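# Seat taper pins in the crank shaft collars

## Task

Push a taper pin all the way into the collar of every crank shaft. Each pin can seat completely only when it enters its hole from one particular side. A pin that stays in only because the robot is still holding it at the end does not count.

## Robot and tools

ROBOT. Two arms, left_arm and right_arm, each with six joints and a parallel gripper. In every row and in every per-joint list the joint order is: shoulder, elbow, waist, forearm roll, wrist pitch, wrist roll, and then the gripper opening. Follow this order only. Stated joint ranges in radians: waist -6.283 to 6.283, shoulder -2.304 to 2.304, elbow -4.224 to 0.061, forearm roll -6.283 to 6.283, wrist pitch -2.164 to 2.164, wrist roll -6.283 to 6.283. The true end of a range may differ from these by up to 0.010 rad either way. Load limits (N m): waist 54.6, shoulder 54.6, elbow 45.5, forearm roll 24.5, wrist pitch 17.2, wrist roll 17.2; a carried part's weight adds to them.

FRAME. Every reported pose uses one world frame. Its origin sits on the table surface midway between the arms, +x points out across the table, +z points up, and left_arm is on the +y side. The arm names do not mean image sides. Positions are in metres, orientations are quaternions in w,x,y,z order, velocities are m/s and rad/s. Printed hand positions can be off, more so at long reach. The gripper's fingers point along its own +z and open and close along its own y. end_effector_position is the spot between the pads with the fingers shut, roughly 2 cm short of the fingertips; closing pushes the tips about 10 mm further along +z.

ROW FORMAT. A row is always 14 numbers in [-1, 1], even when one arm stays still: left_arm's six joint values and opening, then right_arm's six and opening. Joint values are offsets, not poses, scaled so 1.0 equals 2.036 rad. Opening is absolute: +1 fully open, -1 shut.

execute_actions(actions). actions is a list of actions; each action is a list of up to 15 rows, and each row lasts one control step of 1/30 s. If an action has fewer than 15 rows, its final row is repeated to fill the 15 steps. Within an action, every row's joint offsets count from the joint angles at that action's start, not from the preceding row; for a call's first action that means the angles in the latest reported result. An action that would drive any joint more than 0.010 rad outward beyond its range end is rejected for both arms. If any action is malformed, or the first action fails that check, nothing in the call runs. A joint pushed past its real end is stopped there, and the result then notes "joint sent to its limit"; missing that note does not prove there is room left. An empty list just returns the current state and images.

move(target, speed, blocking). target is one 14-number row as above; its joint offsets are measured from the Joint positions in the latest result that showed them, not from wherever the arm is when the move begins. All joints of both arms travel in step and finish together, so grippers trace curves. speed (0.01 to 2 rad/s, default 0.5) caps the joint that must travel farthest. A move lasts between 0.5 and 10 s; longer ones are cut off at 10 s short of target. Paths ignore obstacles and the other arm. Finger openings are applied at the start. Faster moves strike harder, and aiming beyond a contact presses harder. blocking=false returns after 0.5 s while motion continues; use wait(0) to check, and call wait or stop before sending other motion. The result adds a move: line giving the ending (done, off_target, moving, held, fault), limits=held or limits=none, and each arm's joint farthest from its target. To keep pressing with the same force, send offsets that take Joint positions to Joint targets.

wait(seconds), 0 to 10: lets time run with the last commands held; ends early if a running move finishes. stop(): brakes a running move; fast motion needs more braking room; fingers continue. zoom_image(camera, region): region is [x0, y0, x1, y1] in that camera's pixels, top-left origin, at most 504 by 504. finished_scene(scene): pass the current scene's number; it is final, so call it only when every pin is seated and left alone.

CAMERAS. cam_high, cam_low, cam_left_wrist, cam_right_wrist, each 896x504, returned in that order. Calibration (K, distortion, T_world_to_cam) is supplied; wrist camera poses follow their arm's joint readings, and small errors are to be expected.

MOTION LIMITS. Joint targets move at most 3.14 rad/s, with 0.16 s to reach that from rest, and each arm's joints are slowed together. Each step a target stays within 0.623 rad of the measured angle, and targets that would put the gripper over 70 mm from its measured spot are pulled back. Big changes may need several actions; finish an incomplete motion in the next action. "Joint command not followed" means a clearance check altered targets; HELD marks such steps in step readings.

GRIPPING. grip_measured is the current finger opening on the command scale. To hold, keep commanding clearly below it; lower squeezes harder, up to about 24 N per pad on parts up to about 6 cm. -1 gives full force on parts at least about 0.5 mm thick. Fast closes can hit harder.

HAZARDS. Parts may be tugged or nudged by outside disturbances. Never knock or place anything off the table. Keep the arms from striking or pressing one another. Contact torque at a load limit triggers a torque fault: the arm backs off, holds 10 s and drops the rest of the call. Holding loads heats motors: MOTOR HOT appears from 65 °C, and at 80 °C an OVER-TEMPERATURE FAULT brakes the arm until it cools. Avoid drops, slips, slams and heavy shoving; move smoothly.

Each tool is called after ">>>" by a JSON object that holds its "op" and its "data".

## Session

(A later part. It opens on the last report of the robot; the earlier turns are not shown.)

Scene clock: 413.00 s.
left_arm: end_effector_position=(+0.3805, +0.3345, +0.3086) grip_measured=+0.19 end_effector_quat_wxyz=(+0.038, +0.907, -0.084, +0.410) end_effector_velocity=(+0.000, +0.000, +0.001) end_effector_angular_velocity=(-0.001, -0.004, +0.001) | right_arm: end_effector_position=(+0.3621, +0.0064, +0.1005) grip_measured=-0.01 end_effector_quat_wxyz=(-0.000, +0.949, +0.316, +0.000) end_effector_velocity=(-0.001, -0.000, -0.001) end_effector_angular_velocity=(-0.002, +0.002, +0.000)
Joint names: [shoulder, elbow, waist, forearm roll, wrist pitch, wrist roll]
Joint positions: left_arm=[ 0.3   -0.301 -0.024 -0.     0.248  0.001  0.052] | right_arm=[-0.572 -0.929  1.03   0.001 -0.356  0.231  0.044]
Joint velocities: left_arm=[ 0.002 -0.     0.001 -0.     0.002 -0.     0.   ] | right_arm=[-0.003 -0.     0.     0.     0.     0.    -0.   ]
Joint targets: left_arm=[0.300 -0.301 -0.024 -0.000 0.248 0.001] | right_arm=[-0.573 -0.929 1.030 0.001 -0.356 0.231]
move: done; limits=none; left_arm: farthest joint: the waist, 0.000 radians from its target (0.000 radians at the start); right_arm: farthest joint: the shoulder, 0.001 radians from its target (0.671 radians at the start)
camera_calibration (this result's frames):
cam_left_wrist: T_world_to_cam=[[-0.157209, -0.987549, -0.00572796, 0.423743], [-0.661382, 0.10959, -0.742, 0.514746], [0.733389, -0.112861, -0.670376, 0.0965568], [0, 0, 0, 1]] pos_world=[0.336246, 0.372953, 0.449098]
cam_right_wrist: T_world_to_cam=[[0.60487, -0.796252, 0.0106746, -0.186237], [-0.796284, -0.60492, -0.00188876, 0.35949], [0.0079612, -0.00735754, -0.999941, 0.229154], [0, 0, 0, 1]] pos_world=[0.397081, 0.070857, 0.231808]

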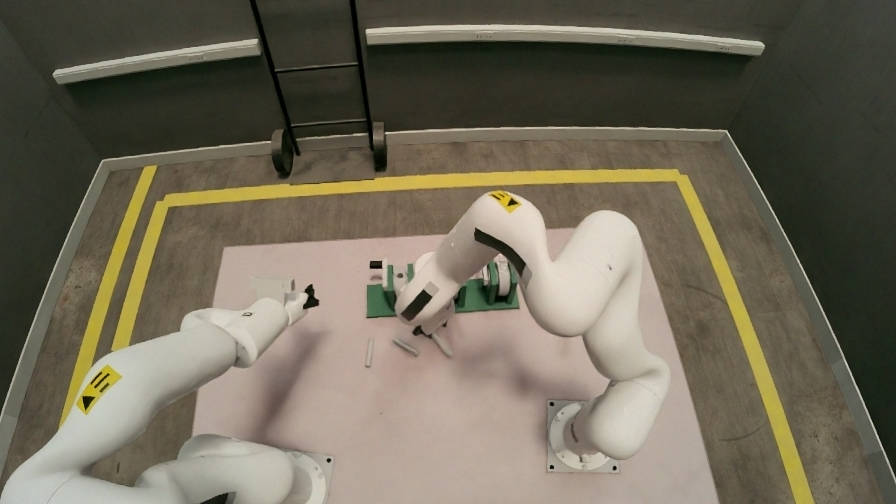

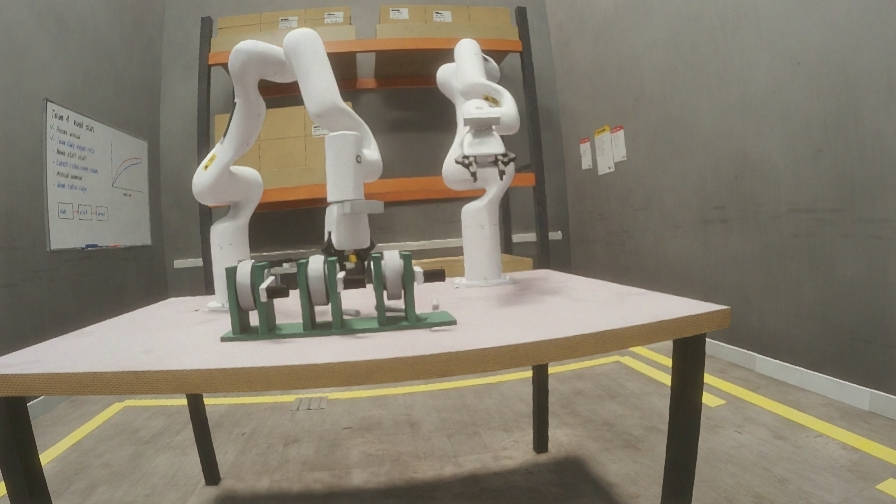

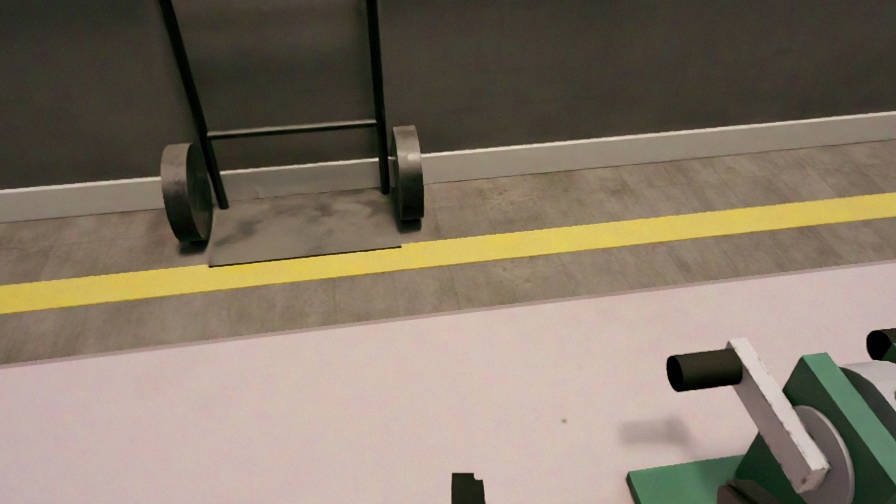

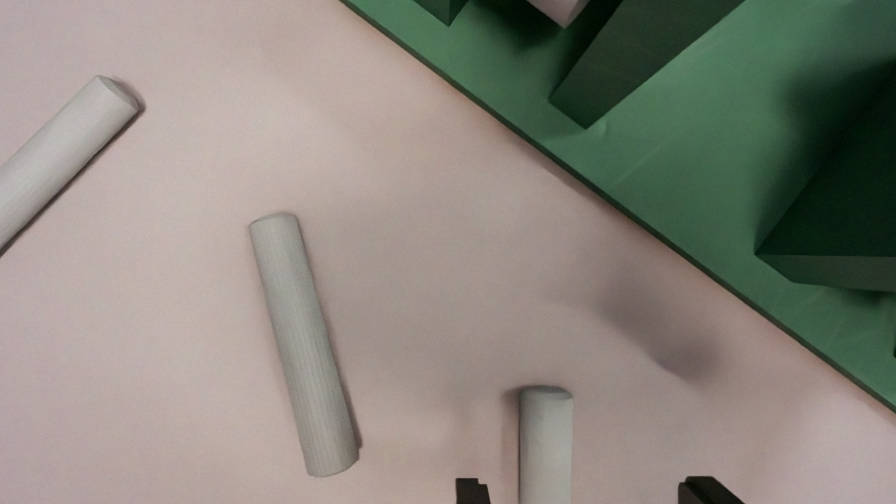

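>>> {"op": "move", "data": {"target": [0,0,0,0,0,0,0.2,-0.08,-0.0123,0,0,0.0673,0,0], "speed": 0.12}}

>>> {"op": "move", "data": {"target": [0,0,0,0,0,0,0.2,0,0,0,0,0,0,-0.5]}}

>>> {"op": "move", "data": {"target": [0,0,0,0,0,0,0.2,0,0,0,0,0,0,-1]}}

>>> {"op": "move", "data": {"target": [0,0,0,0,0,0,0.2,0.06,0,0,0,-0.06,0,-1], "speed": 0.2}}

>>> {"op": "move", "data": {"target": [0,0,0,0,0,0,0.2,0.3,0.1395,0,0,-0.16,-0.113,-1]}}

>>> {"op": "move", "data": {"target": [0,0,0,0,0,0,0.2,0,0,-0.04,0,0.77,0,-1], "speed": 0.7}}

Scene clock: 433.37 s.
left_arm: end_effector_position=(+0.3805, +0.3345, +0.3086) grip_measured=+0.19 end_effector_quat_wxyz=(+0.038, +0.907, -0.084, +0.410) end_effector_velocity=(+0.000, +0.000, -0.000) end_effector_angular_velocity=(+0.000, +0.001, +0.000) | right_arm: end_effector_position=(+0.3620, +0.0063, +0.0256) grip_measured=-0.01 end_effector_quat_wxyz=(-0.000, +0.949, +0.316, +0.000) end_effector_velocity=(-0.000, -0.000, +0.000) end_effector_angular_velocity=(-0.001, +0.001, +0.001)
Joint names: [shoulder, elbow, waist, forearm roll, wrist pitch, wrist roll]
Joint positions: left_arm=[ 0.3   -0.301 -0.024 -0.     0.248  0.001  0.052] | right_arm=[-0.735 -0.954  1.03   0.001 -0.219  0.231  0.044]
Joint velocities: left_arm=[-0.001  0.     0.     0.     0.001 -0.     0.   ] | right_arm=[ 0.     0.     0.     0.    -0.002 -0.001 -0.   ]
Joint targets: left_arm=[0.300 -0.301 -0.024 -0.000 0.248 0.001] | right_arm=[-0.735 -0.954 1.030 0.001 -0.219 0.231]
move: done; limits=none; left_arm: farthest joint: the waist, 0.000 radians from its target (0.000 radians at the start); right_arm: farthest joint: the waist, 0.000 radians from its target (0.000 radians at the start)
camera_calibration (this result's frames):
cam_left_wrist: T_world_to_cam=[[-0.157209, -0.987549, -0.0057279, 0.423743], [-0.661382, 0.10959, -0.742, 0.514746], [0.733389, -0.112861, -0.670376, 0.0965568], [0, 0, 0, 1]] pos_world=[0.336246, 0.372953, 0.449098]
cam_right_wrist: T_world_to_cam=[[0.60485, -0.796265, 0.0108837, -0.18548], [-0.796302, -0.604897, -0.00141122, 0.359252], [0.0077072, -0.00781311, -0.99994, 0.154372], [0, 0, 0, 1]] pos_world=[0.397071, 0.0708251, 0.156888]

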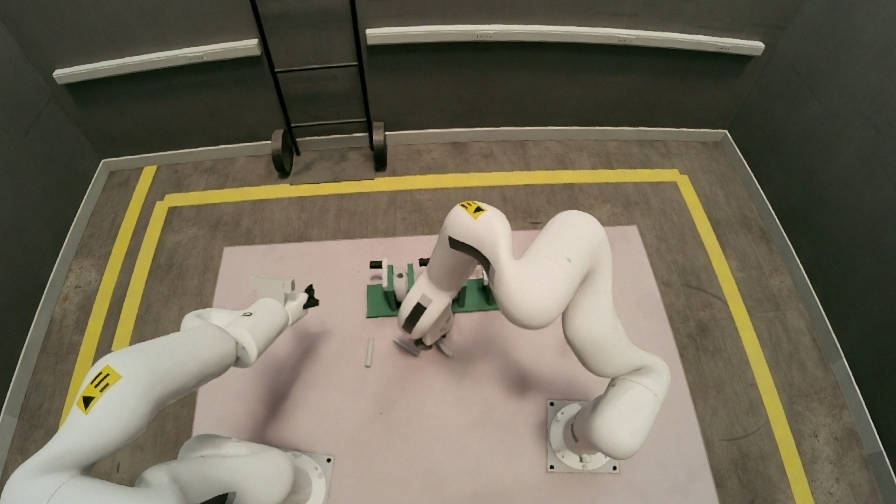

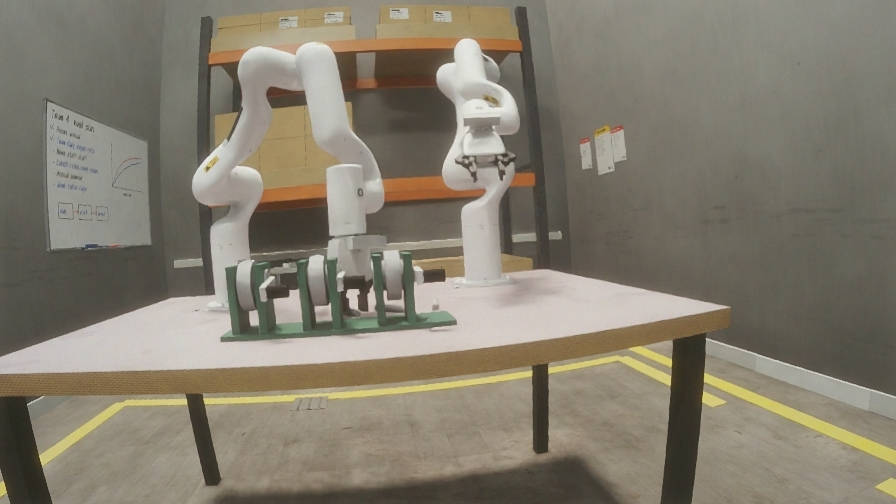

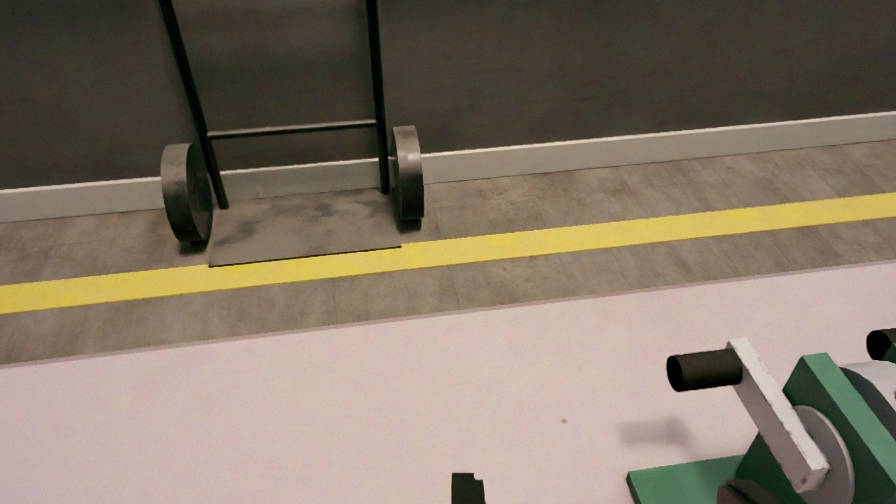

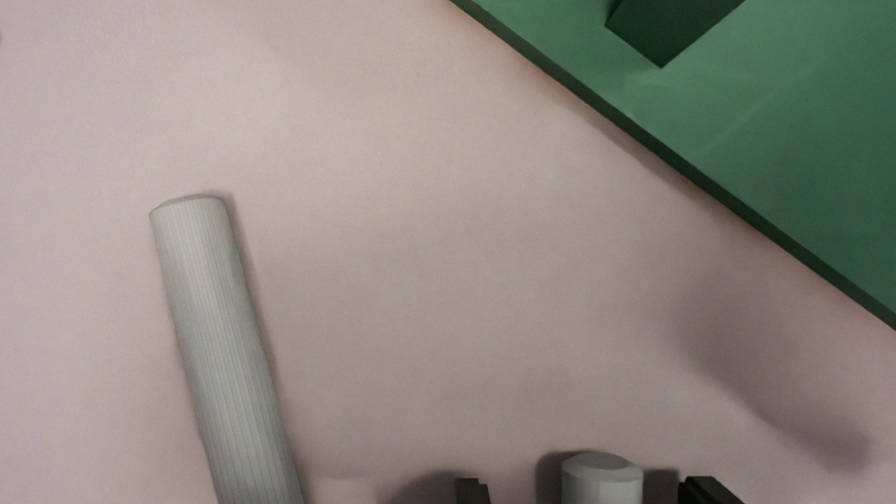

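Scene clock: 433.87 s.
left_arm: end_effector_position=(+0.3805, +0.3345, +0.3086) grip_measured=+0.19 end_effector_quat_wxyz=(+0.038, +0.907, -0.084, +0.410) end_effector_velocity=(-0.000, -0.000, +0.000) end_effector_angular_velocity=(+0.000, -0.001, -0.001) | right_arm: end_effector_position=(+0.3620, +0.0063, +0.0257) grip_measured=-0.52 end_effector_quat_wxyz=(-0.000, +0.949, +0.316, +0.000) end_effector_velocity=(-0.001, -0.000, -0.001) end_effector_angular_velocity=(-0.002, +0.001, +0.001)
Joint names: [shoulder, elbow, waist, forearm roll, wrist pitch, wrist roll]
Joint positions: left_arm=[ 0.3   -0.301 -0.024 -0.     0.248  0.001  0.052] | right_arm=[-0.735 -0.954  1.03   0.001 -0.219  0.231  0.021]
Joint velocities: left_arm=[ 0.001  0.    -0.     0.    -0.    -0.     0.   ] | right_arm=[-0.002  0.     0.001  0.    -0.     0.    -0.   ]
Joint targets: left_arm=[0.300 -0.301 -0.024 -0.000 0.248 0.001] | right_arm=[-0.735 -0.954 1.030 0.001 -0.219 0.231]
move: done; limits=none; left_arm: farthest joint: the waist, 0.000 radians from its target (0.000 radians at the start); right_arm: farthest joint: the waist, 0.000 radians from its target (0.000 radians at the start)
camera_calibration (this result's frames):
cam_left_wrist: T_world_to_cam=[[-0.157209, -0.987549, -0.00572787, 0.423743], [-0.661382, 0.10959, -0.742, 0.514746], [0.733389, -0.112861, -0.670376, 0.0965568], [0, 0, 0, 1]] pos_world=[0.336246, 0.372953, 0.449098]
cam_right_wrist: T_world_to_cam=[[0.60485, -0.796265, 0.0108821, -0.18548], [-0.796302, -0.604897, -0.00141802, 0.359255], [0.00771168, -0.00780776, -0.99994, 0.154374], [0, 0, 0, 1]] pos_world=[0.397073, 0.0708266, 0.156893]

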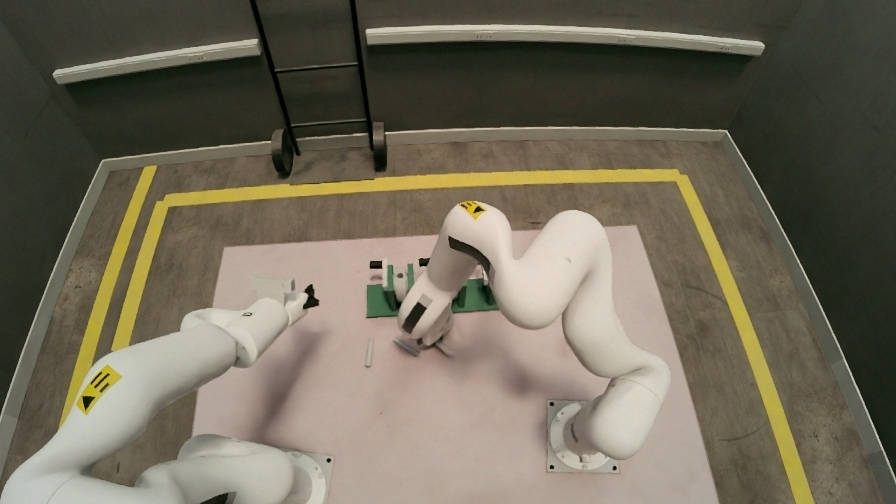

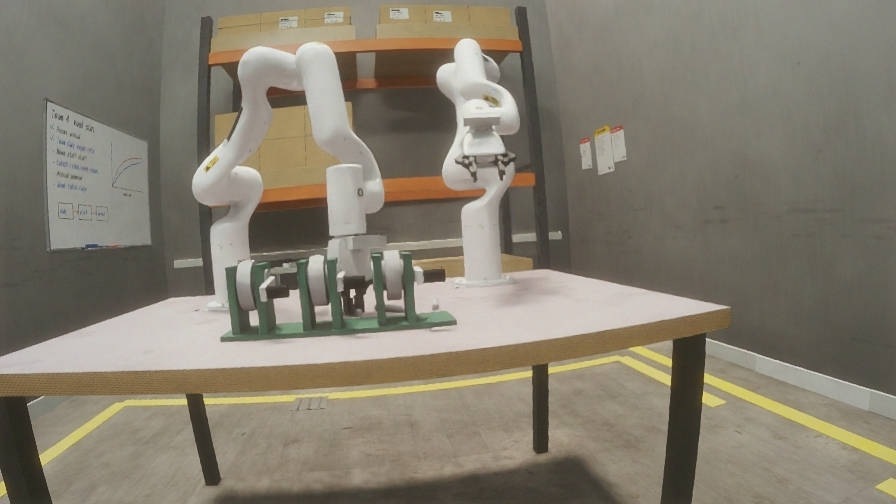

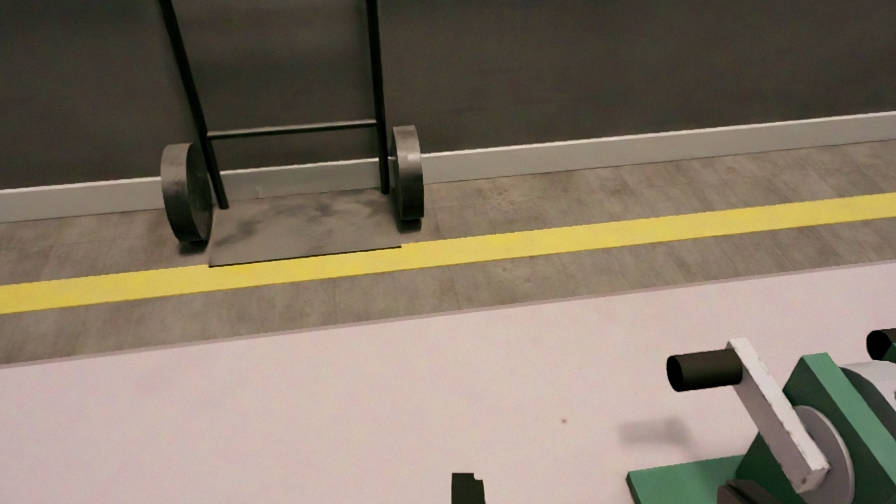

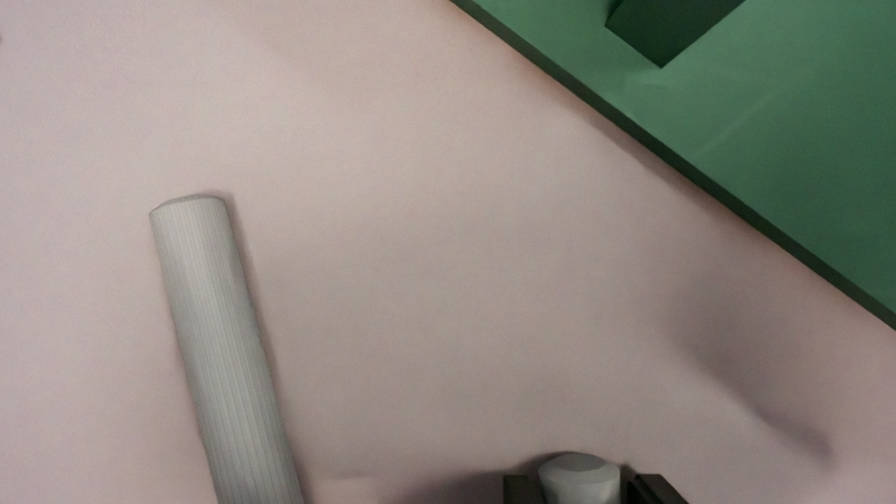

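Scene clock: 434.37 s.
left_arm: end_effector_position=(+0.3805, +0.3345, +0.3086) grip_measured=+0.19 end_effector_quat_wxyz=(+0.038, +0.907, -0.084, +0.410) end_effector_velocity=(+0.000, -0.000, +0.001) end_effector_angular_velocity=(+0.000, -0.002, -0.001) | right_arm: end_effector_position=(+0.3620, +0.0063, +0.0256) grip_measured=-0.61 end_effector_quat_wxyz=(-0.000, +0.949, +0.316, +0.000) end_effector_velocity=(+0.000, -0.001, -0.001) end_effector_angular_velocity=(-0.001, +0.001, -0.001)
Joint names: [shoulder, elbow, waist, forearm roll, wrist pitch, wrist roll]
Joint positions: left_arm=[ 0.3   -0.301 -0.024 -0.     0.248  0.001  0.052] | right_arm=[-0.735 -0.954  1.03   0.001 -0.219  0.231  0.017]
Joint velocities: left_arm=[ 0.001 -0.    -0.     0.001  0.     0.     0.   ] | right_arm=[-0.002  0.    -0.001  0.     0.001  0.     0.   ]
Joint targets: left_arm=[0.300 -0.301 -0.024 -0.000 0.248 0.001] | right_arm=[-0.735 -0.954 1.030 0.001 -0.219 0.231]
move: done; limits=none; left_arm: farthest joint: the waist, 0.000 radians from its target (0.000 radians at the start); right_arm: farthest joint: the waist, 0.000 radians from its target (0.000 radians at the start)
camera_calibration (this result's frames):
cam_left_wrist: T_world_to_cam=[[-0.157209, -0.987549, -0.00572784, 0.423743], [-0.661382, 0.10959, -0.742, 0.514746], [0.733389, -0.112861, -0.670376, 0.0965569], [0, 0, 0, 1]] pos_world=[0.336246, 0.372953, 0.449098]
cam_right_wrist: T_world_to_cam=[[0.604852, -0.796263, 0.010885, -0.185481], [-0.796301, -0.604899, -0.00140514, 0.35925], [0.00770321, -0.00781786, -0.99994, 0.154376], [0, 0, 0, 1]] pos_world=[0.39707, 0.0708249, 0.156891]

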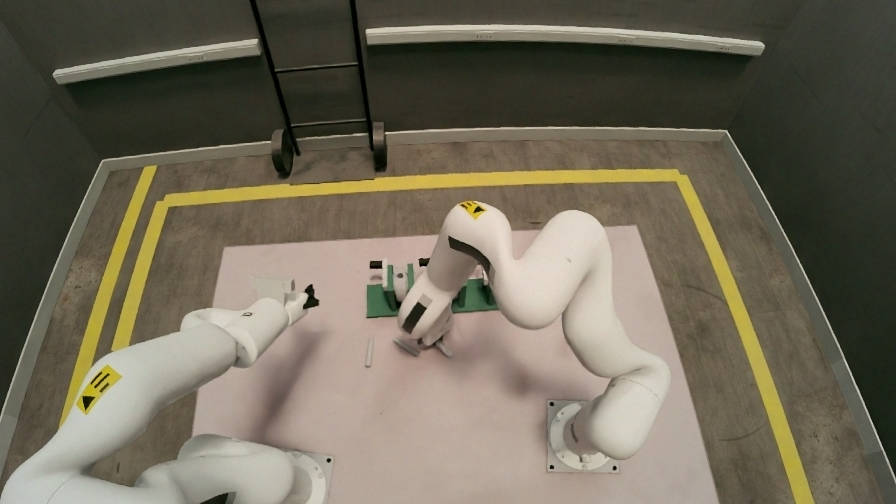

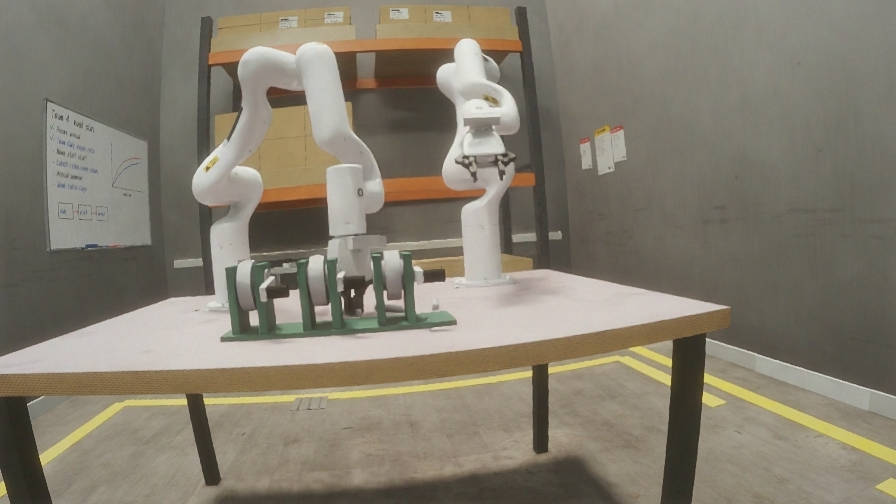

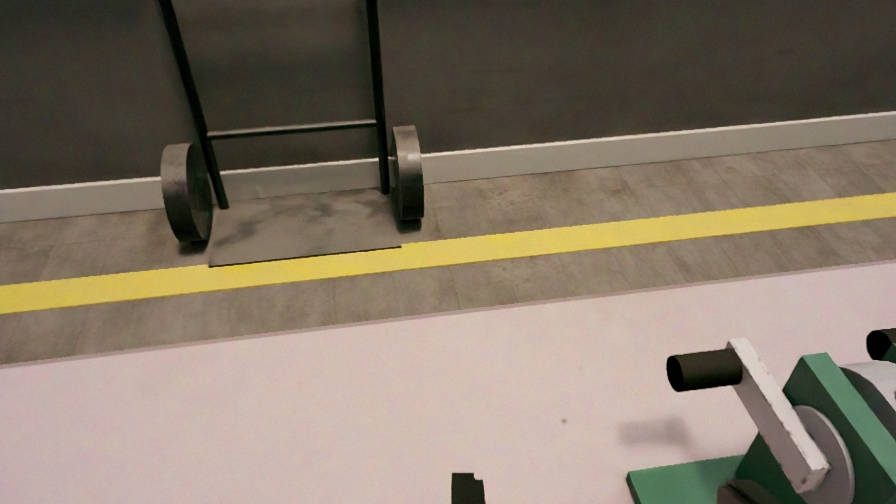

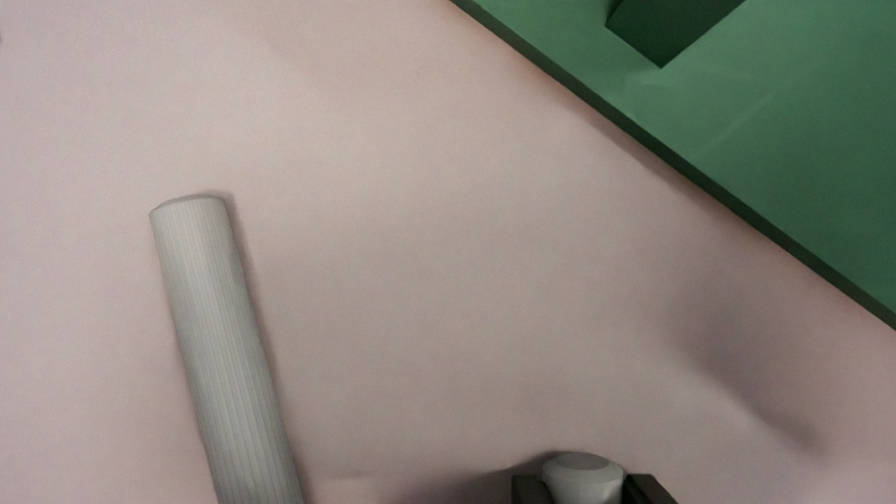

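Scene clock: 435.33 s.
left_arm: end_effector_position=(+0.3805, +0.3345, +0.3086) grip_measured=+0.19 end_effector_quat_wxyz=(+0.038, +0.907, -0.084, +0.410) end_effector_velocity=(+0.000, +0.000, +0.000) end_effector_angular_velocity=(-0.000, -0.001, +0.000) | right_arm: end_effector_position=(+0.3668, +0.0121, +0.0871) grip_measured=-0.61 end_effector_quat_wxyz=(-0.000, +0.949, +0.316, -0.000) end_effector_velocity=(+0.002, +0.001, +0.002) end_effector_angular_velocity=(+0.004, -0.004, -0.001)
Joint names: [shoulder, elbow, waist, forearm roll, wrist pitch, wrist roll]
Joint positions: left_arm=[ 0.3   -0.301 -0.024 -0.     0.248  0.001  0.052] | right_arm=[-0.613 -0.954  1.03   0.001 -0.341  0.231  0.017]
Joint velocities: left_arm=[-0.001 -0.     0.     0.     0.001 -0.    -0.   ] | right_arm=[ 0.002 -0.002 -0.002 -0.     0.001  0.    -0.   ]
Joint targets: left_arm=[0.300 -0.301 -0.024 -0.000 0.248 0.001] | right_arm=[-0.613 -0.954 1.030 0.001 -0.341 0.231]
move: done; limits=none; left_arm: farthest joint: the waist, 0.000 radians from its target (0.000 radians at the start); right_arm: farthest joint: the waist, 0.000 radians from its target (0.000 radians at the start)
camera_calibration (this result's frames):
cam_left_wrist: T_world_to_cam=[[-0.157209, -0.987549, -0.00572774, 0.423743], [-0.661382, 0.10959, -0.742, 0.514746], [0.733389, -0.112861, -0.670376, 0.0965568], [0, 0, 0, 1]] pos_world=[0.336246, 0.372953, 0.449098]
cam_right_wrist: T_world_to_cam=[[0.604879, -0.796243, 0.0109121, -0.184471], [-0.796284, -0.604922, -0.000897992, 0.366606], [0.00731596, -0.00814592, -0.99994, 0.215962], [0, 0, 0, 1]] pos_world=[0.401926, 0.0766435, 0.218291]

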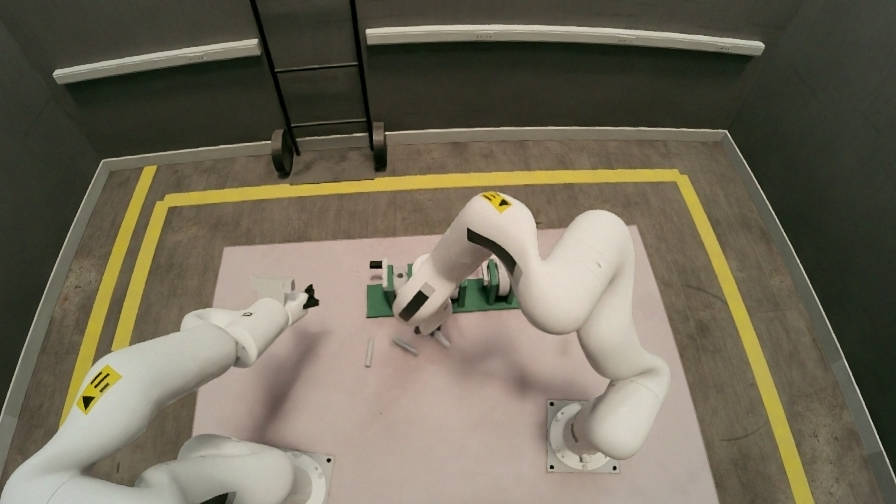

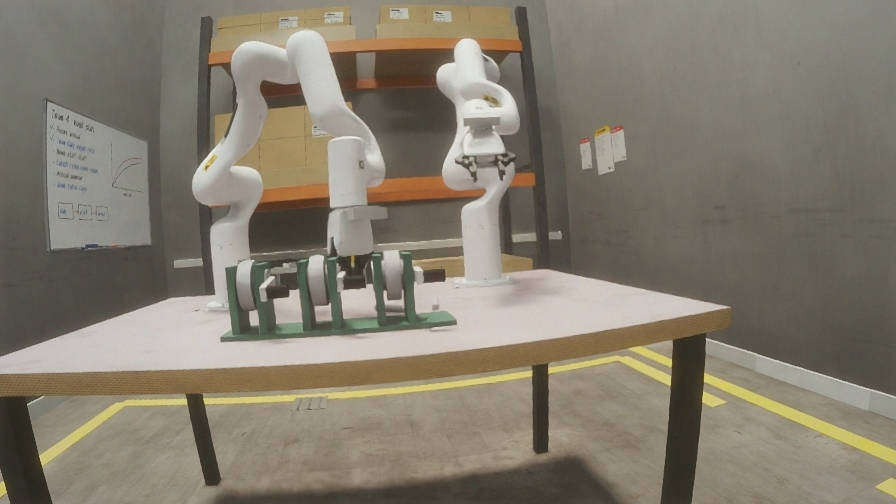

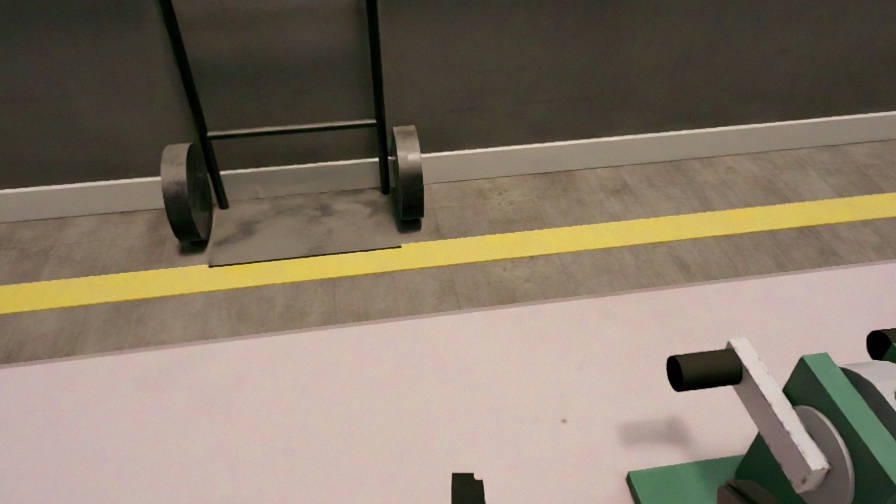

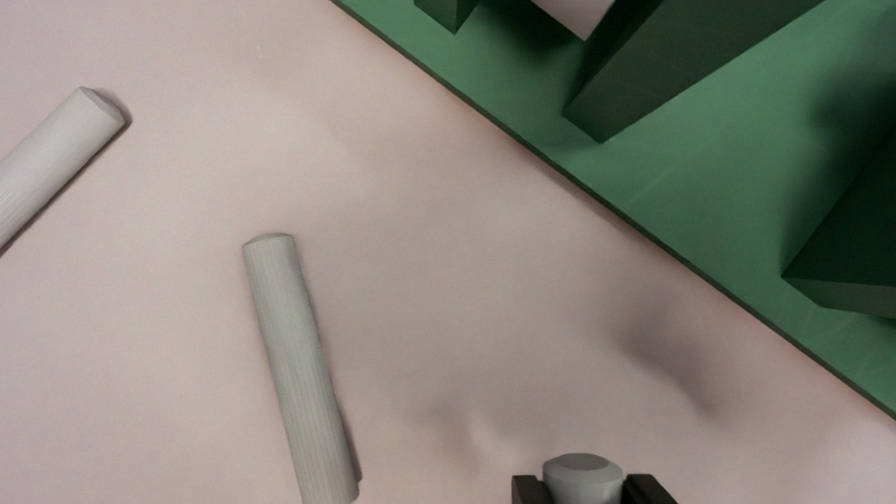

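Scene clock: 436.97 s.
left_arm: end_effector_position=(+0.3805, +0.3345, +0.3086) grip_measured=+0.19 end_effector_quat_wxyz=(+0.038, +0.907, -0.084, +0.410) end_effector_velocity=(+0.000, -0.000, +0.001) end_effector_angular_velocity=(-0.001, -0.002, +0.000) | right_arm: end_effector_position=(+0.2863, -0.0841, +0.2675) grip_measured=-0.61 end_effector_quat_wxyz=(-0.000, +0.906, +0.423, +0.000) end_effector_velocity=(+0.001, +0.001, +0.002) end_effector_angular_velocity=(+0.004, -0.003, +0.000)
Joint names: [shoulder, elbow, waist, forearm roll, wrist pitch, wrist roll]
Joint positions: left_arm=[ 0.3   -0.301 -0.024 -0.     0.248  0.001  0.052] | right_arm=[-0.003 -0.67   1.03   0.001 -0.666  0.001  0.017]
Joint velocities: left_arm=[ 0.001 -0.    -0.    -0.     0.001 -0.     0.   ] | right_arm=[ 0.003 -0.001  0.    -0.     0.     0.     0.   ]
Joint targets: left_arm=[0.300 -0.301 -0.024 -0.000 0.248 0.001] | right_arm=[-0.002 -0.670 1.030 0.001 -0.667 0.001]
move: done; limits=none; left_arm: farthest joint: the waist, 0.000 radians from its target (0.000 radians at the start); right_arm: farthest joint: the shoulder, 0.001 radians from its target (0.611 radians at the start)
camera_calibration (this result's frames):
cam_left_wrist: T_world_to_cam=[[-0.157209, -0.987549, -0.00572771, 0.423743], [-0.661382, 0.10959, -0.742, 0.514746], [0.733389, -0.112861, -0.670376, 0.0965569], [0, 0, 0, 1]] pos_world=[0.336246, 0.372953, 0.449098]
cam_right_wrist: T_world_to_cam=[[0.770519, -0.637329, 0.0106251, -0.248259], [-0.637351, -0.770572, -0.00153801, 0.185203], [0.00916759, -0.00558683, -0.999942, 0.395868], [0, 0, 0, 1]] pos_world=[0.305699, -0.0132988, 0.398768]

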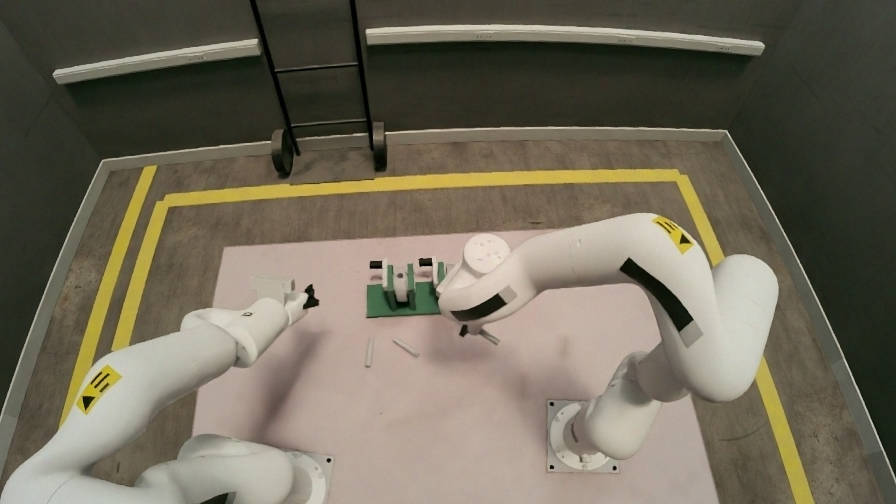

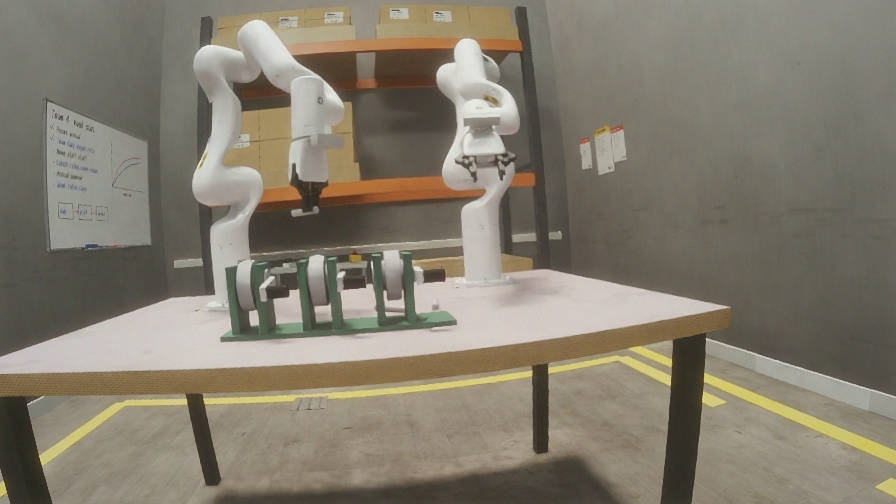

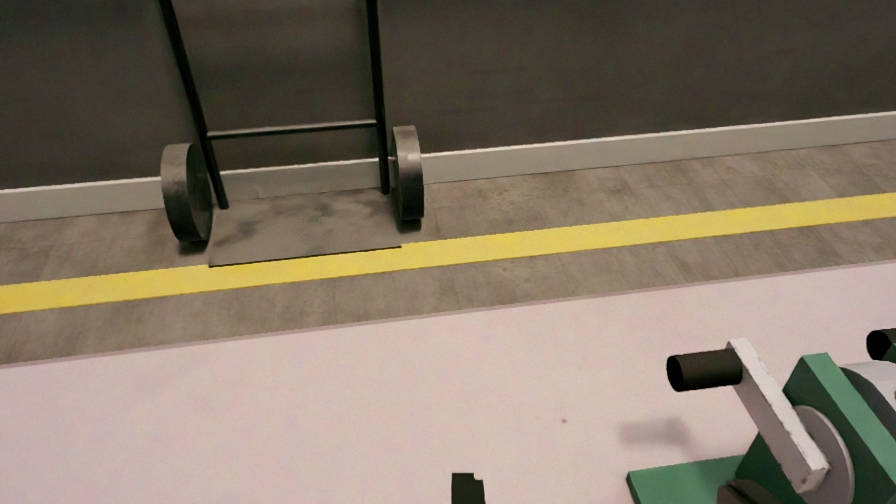

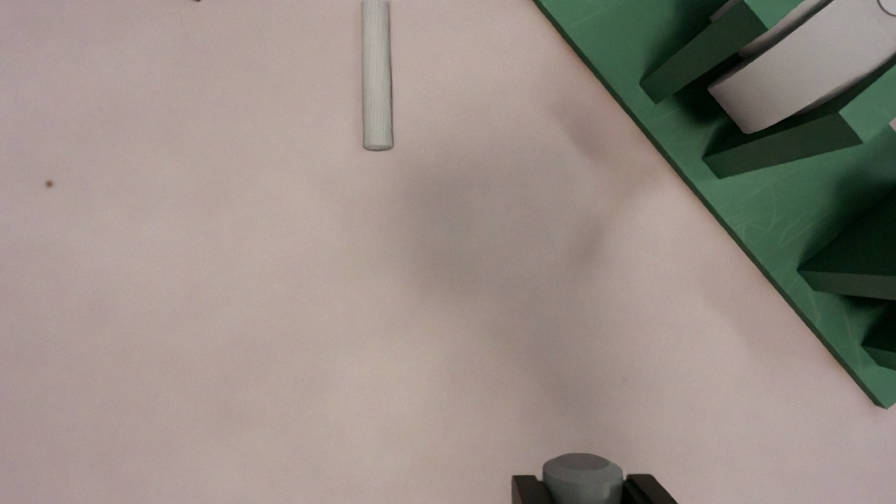

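Scene clock: 439.67 s.
left_arm: end_effector_position=(+0.3805, +0.3345, +0.3086) grip_measured=+0.19 end_effector_quat_wxyz=(+0.038, +0.907, -0.084, +0.410) end_effector_velocity=(+0.000, +0.000, +0.000) end_effector_angular_velocity=(+0.000, -0.000, +0.000) | right_arm: end_effector_position=(+0.4811, +0.0689, +0.5111) grip_measured=-0.61 end_effector_quat_wxyz=(-0.273, +0.654, +0.273, +0.651) end_effector_velocity=(-0.000, -0.001, +0.001) end_effector_angular_velocity=(+0.003, -0.003, -0.001)
Joint names: [shoulder, elbow, waist, forearm roll, wrist pitch, wrist roll]
Joint positions: left_arm=[ 0.3   -0.301 -0.024 -0.     0.248  0.001  0.052] | right_arm=[-0.003 -0.67   0.949  0.001  0.901  0.001  0.017]
Joint velocities: left_arm=[ 0.    -0.     0.001  0.    -0.     0.    -0.   ] | right_arm=[ 0.002  0.001 -0.     0.     0.003  0.    -0.   ]
Joint targets: left_arm=[0.300 -0.301 -0.024 -0.000 0.248 0.001] | right_arm=[-0.003 -0.670 0.949 0.001 0.901 0.001]
move: done; limits=none; left_arm: farthest joint: the waist, 0.000 radians from its target (0.000 radians at the start); right_arm: farthest joint: the wrist pitch, 0.001 radians from its target (1.568 radians at the start)
camera_calibration (this result's frames):
cam_left_wrist: T_world_to_cam=[[-0.157209, -0.987549, -0.00572768, 0.423743], [-0.661382, 0.10959, -0.742, 0.514746], [0.733389, -0.112861, -0.670376, 0.0965569], [0, 0, 0, 1]] pos_world=[0.336246, 0.372953, 0.449098]
cam_right_wrist: T_world_to_cam=[[0.703839, -0.710333, 0.00607115, -0.264063], [0.00276525, -0.00580676, -0.999979, 0.577294], [0.710354, 0.703842, -0.00212278, -0.257656], [0, 0, 0, 1]] pos_world=[0.367289, -0.00287181, 0.578338]

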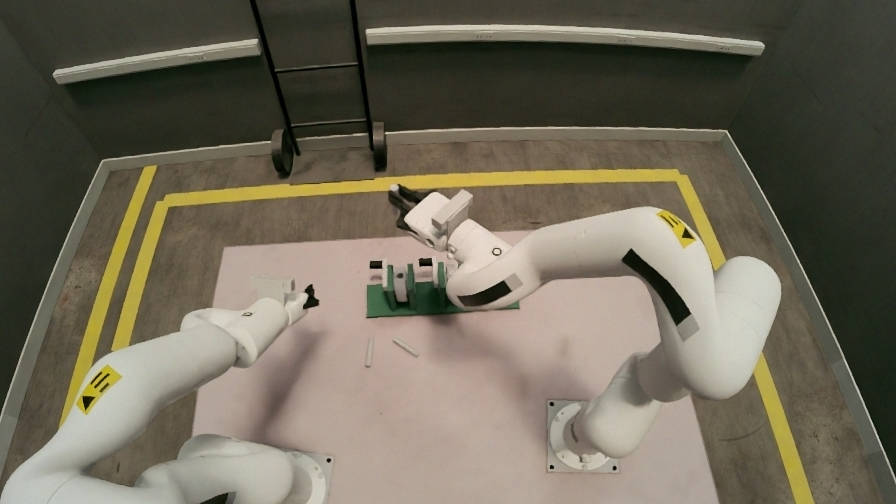

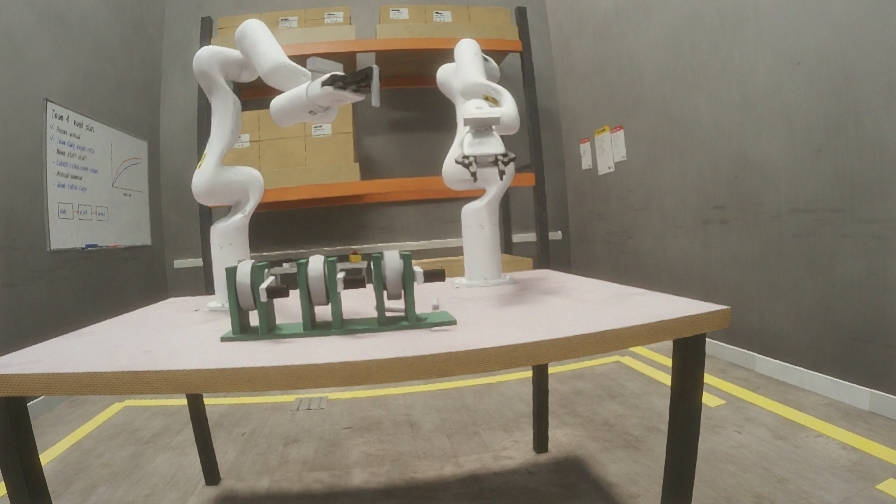

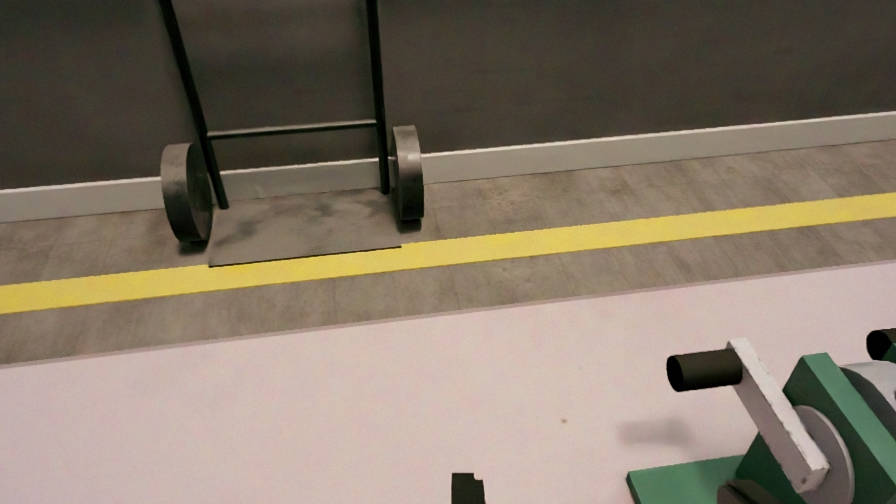

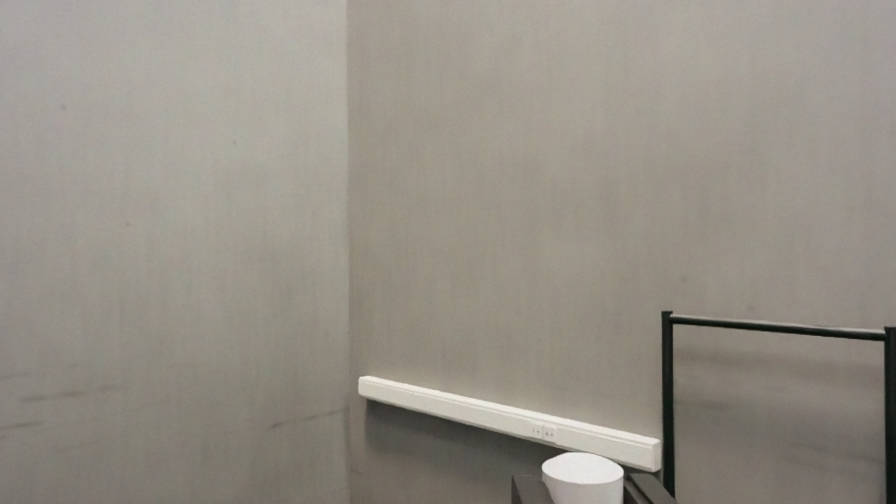

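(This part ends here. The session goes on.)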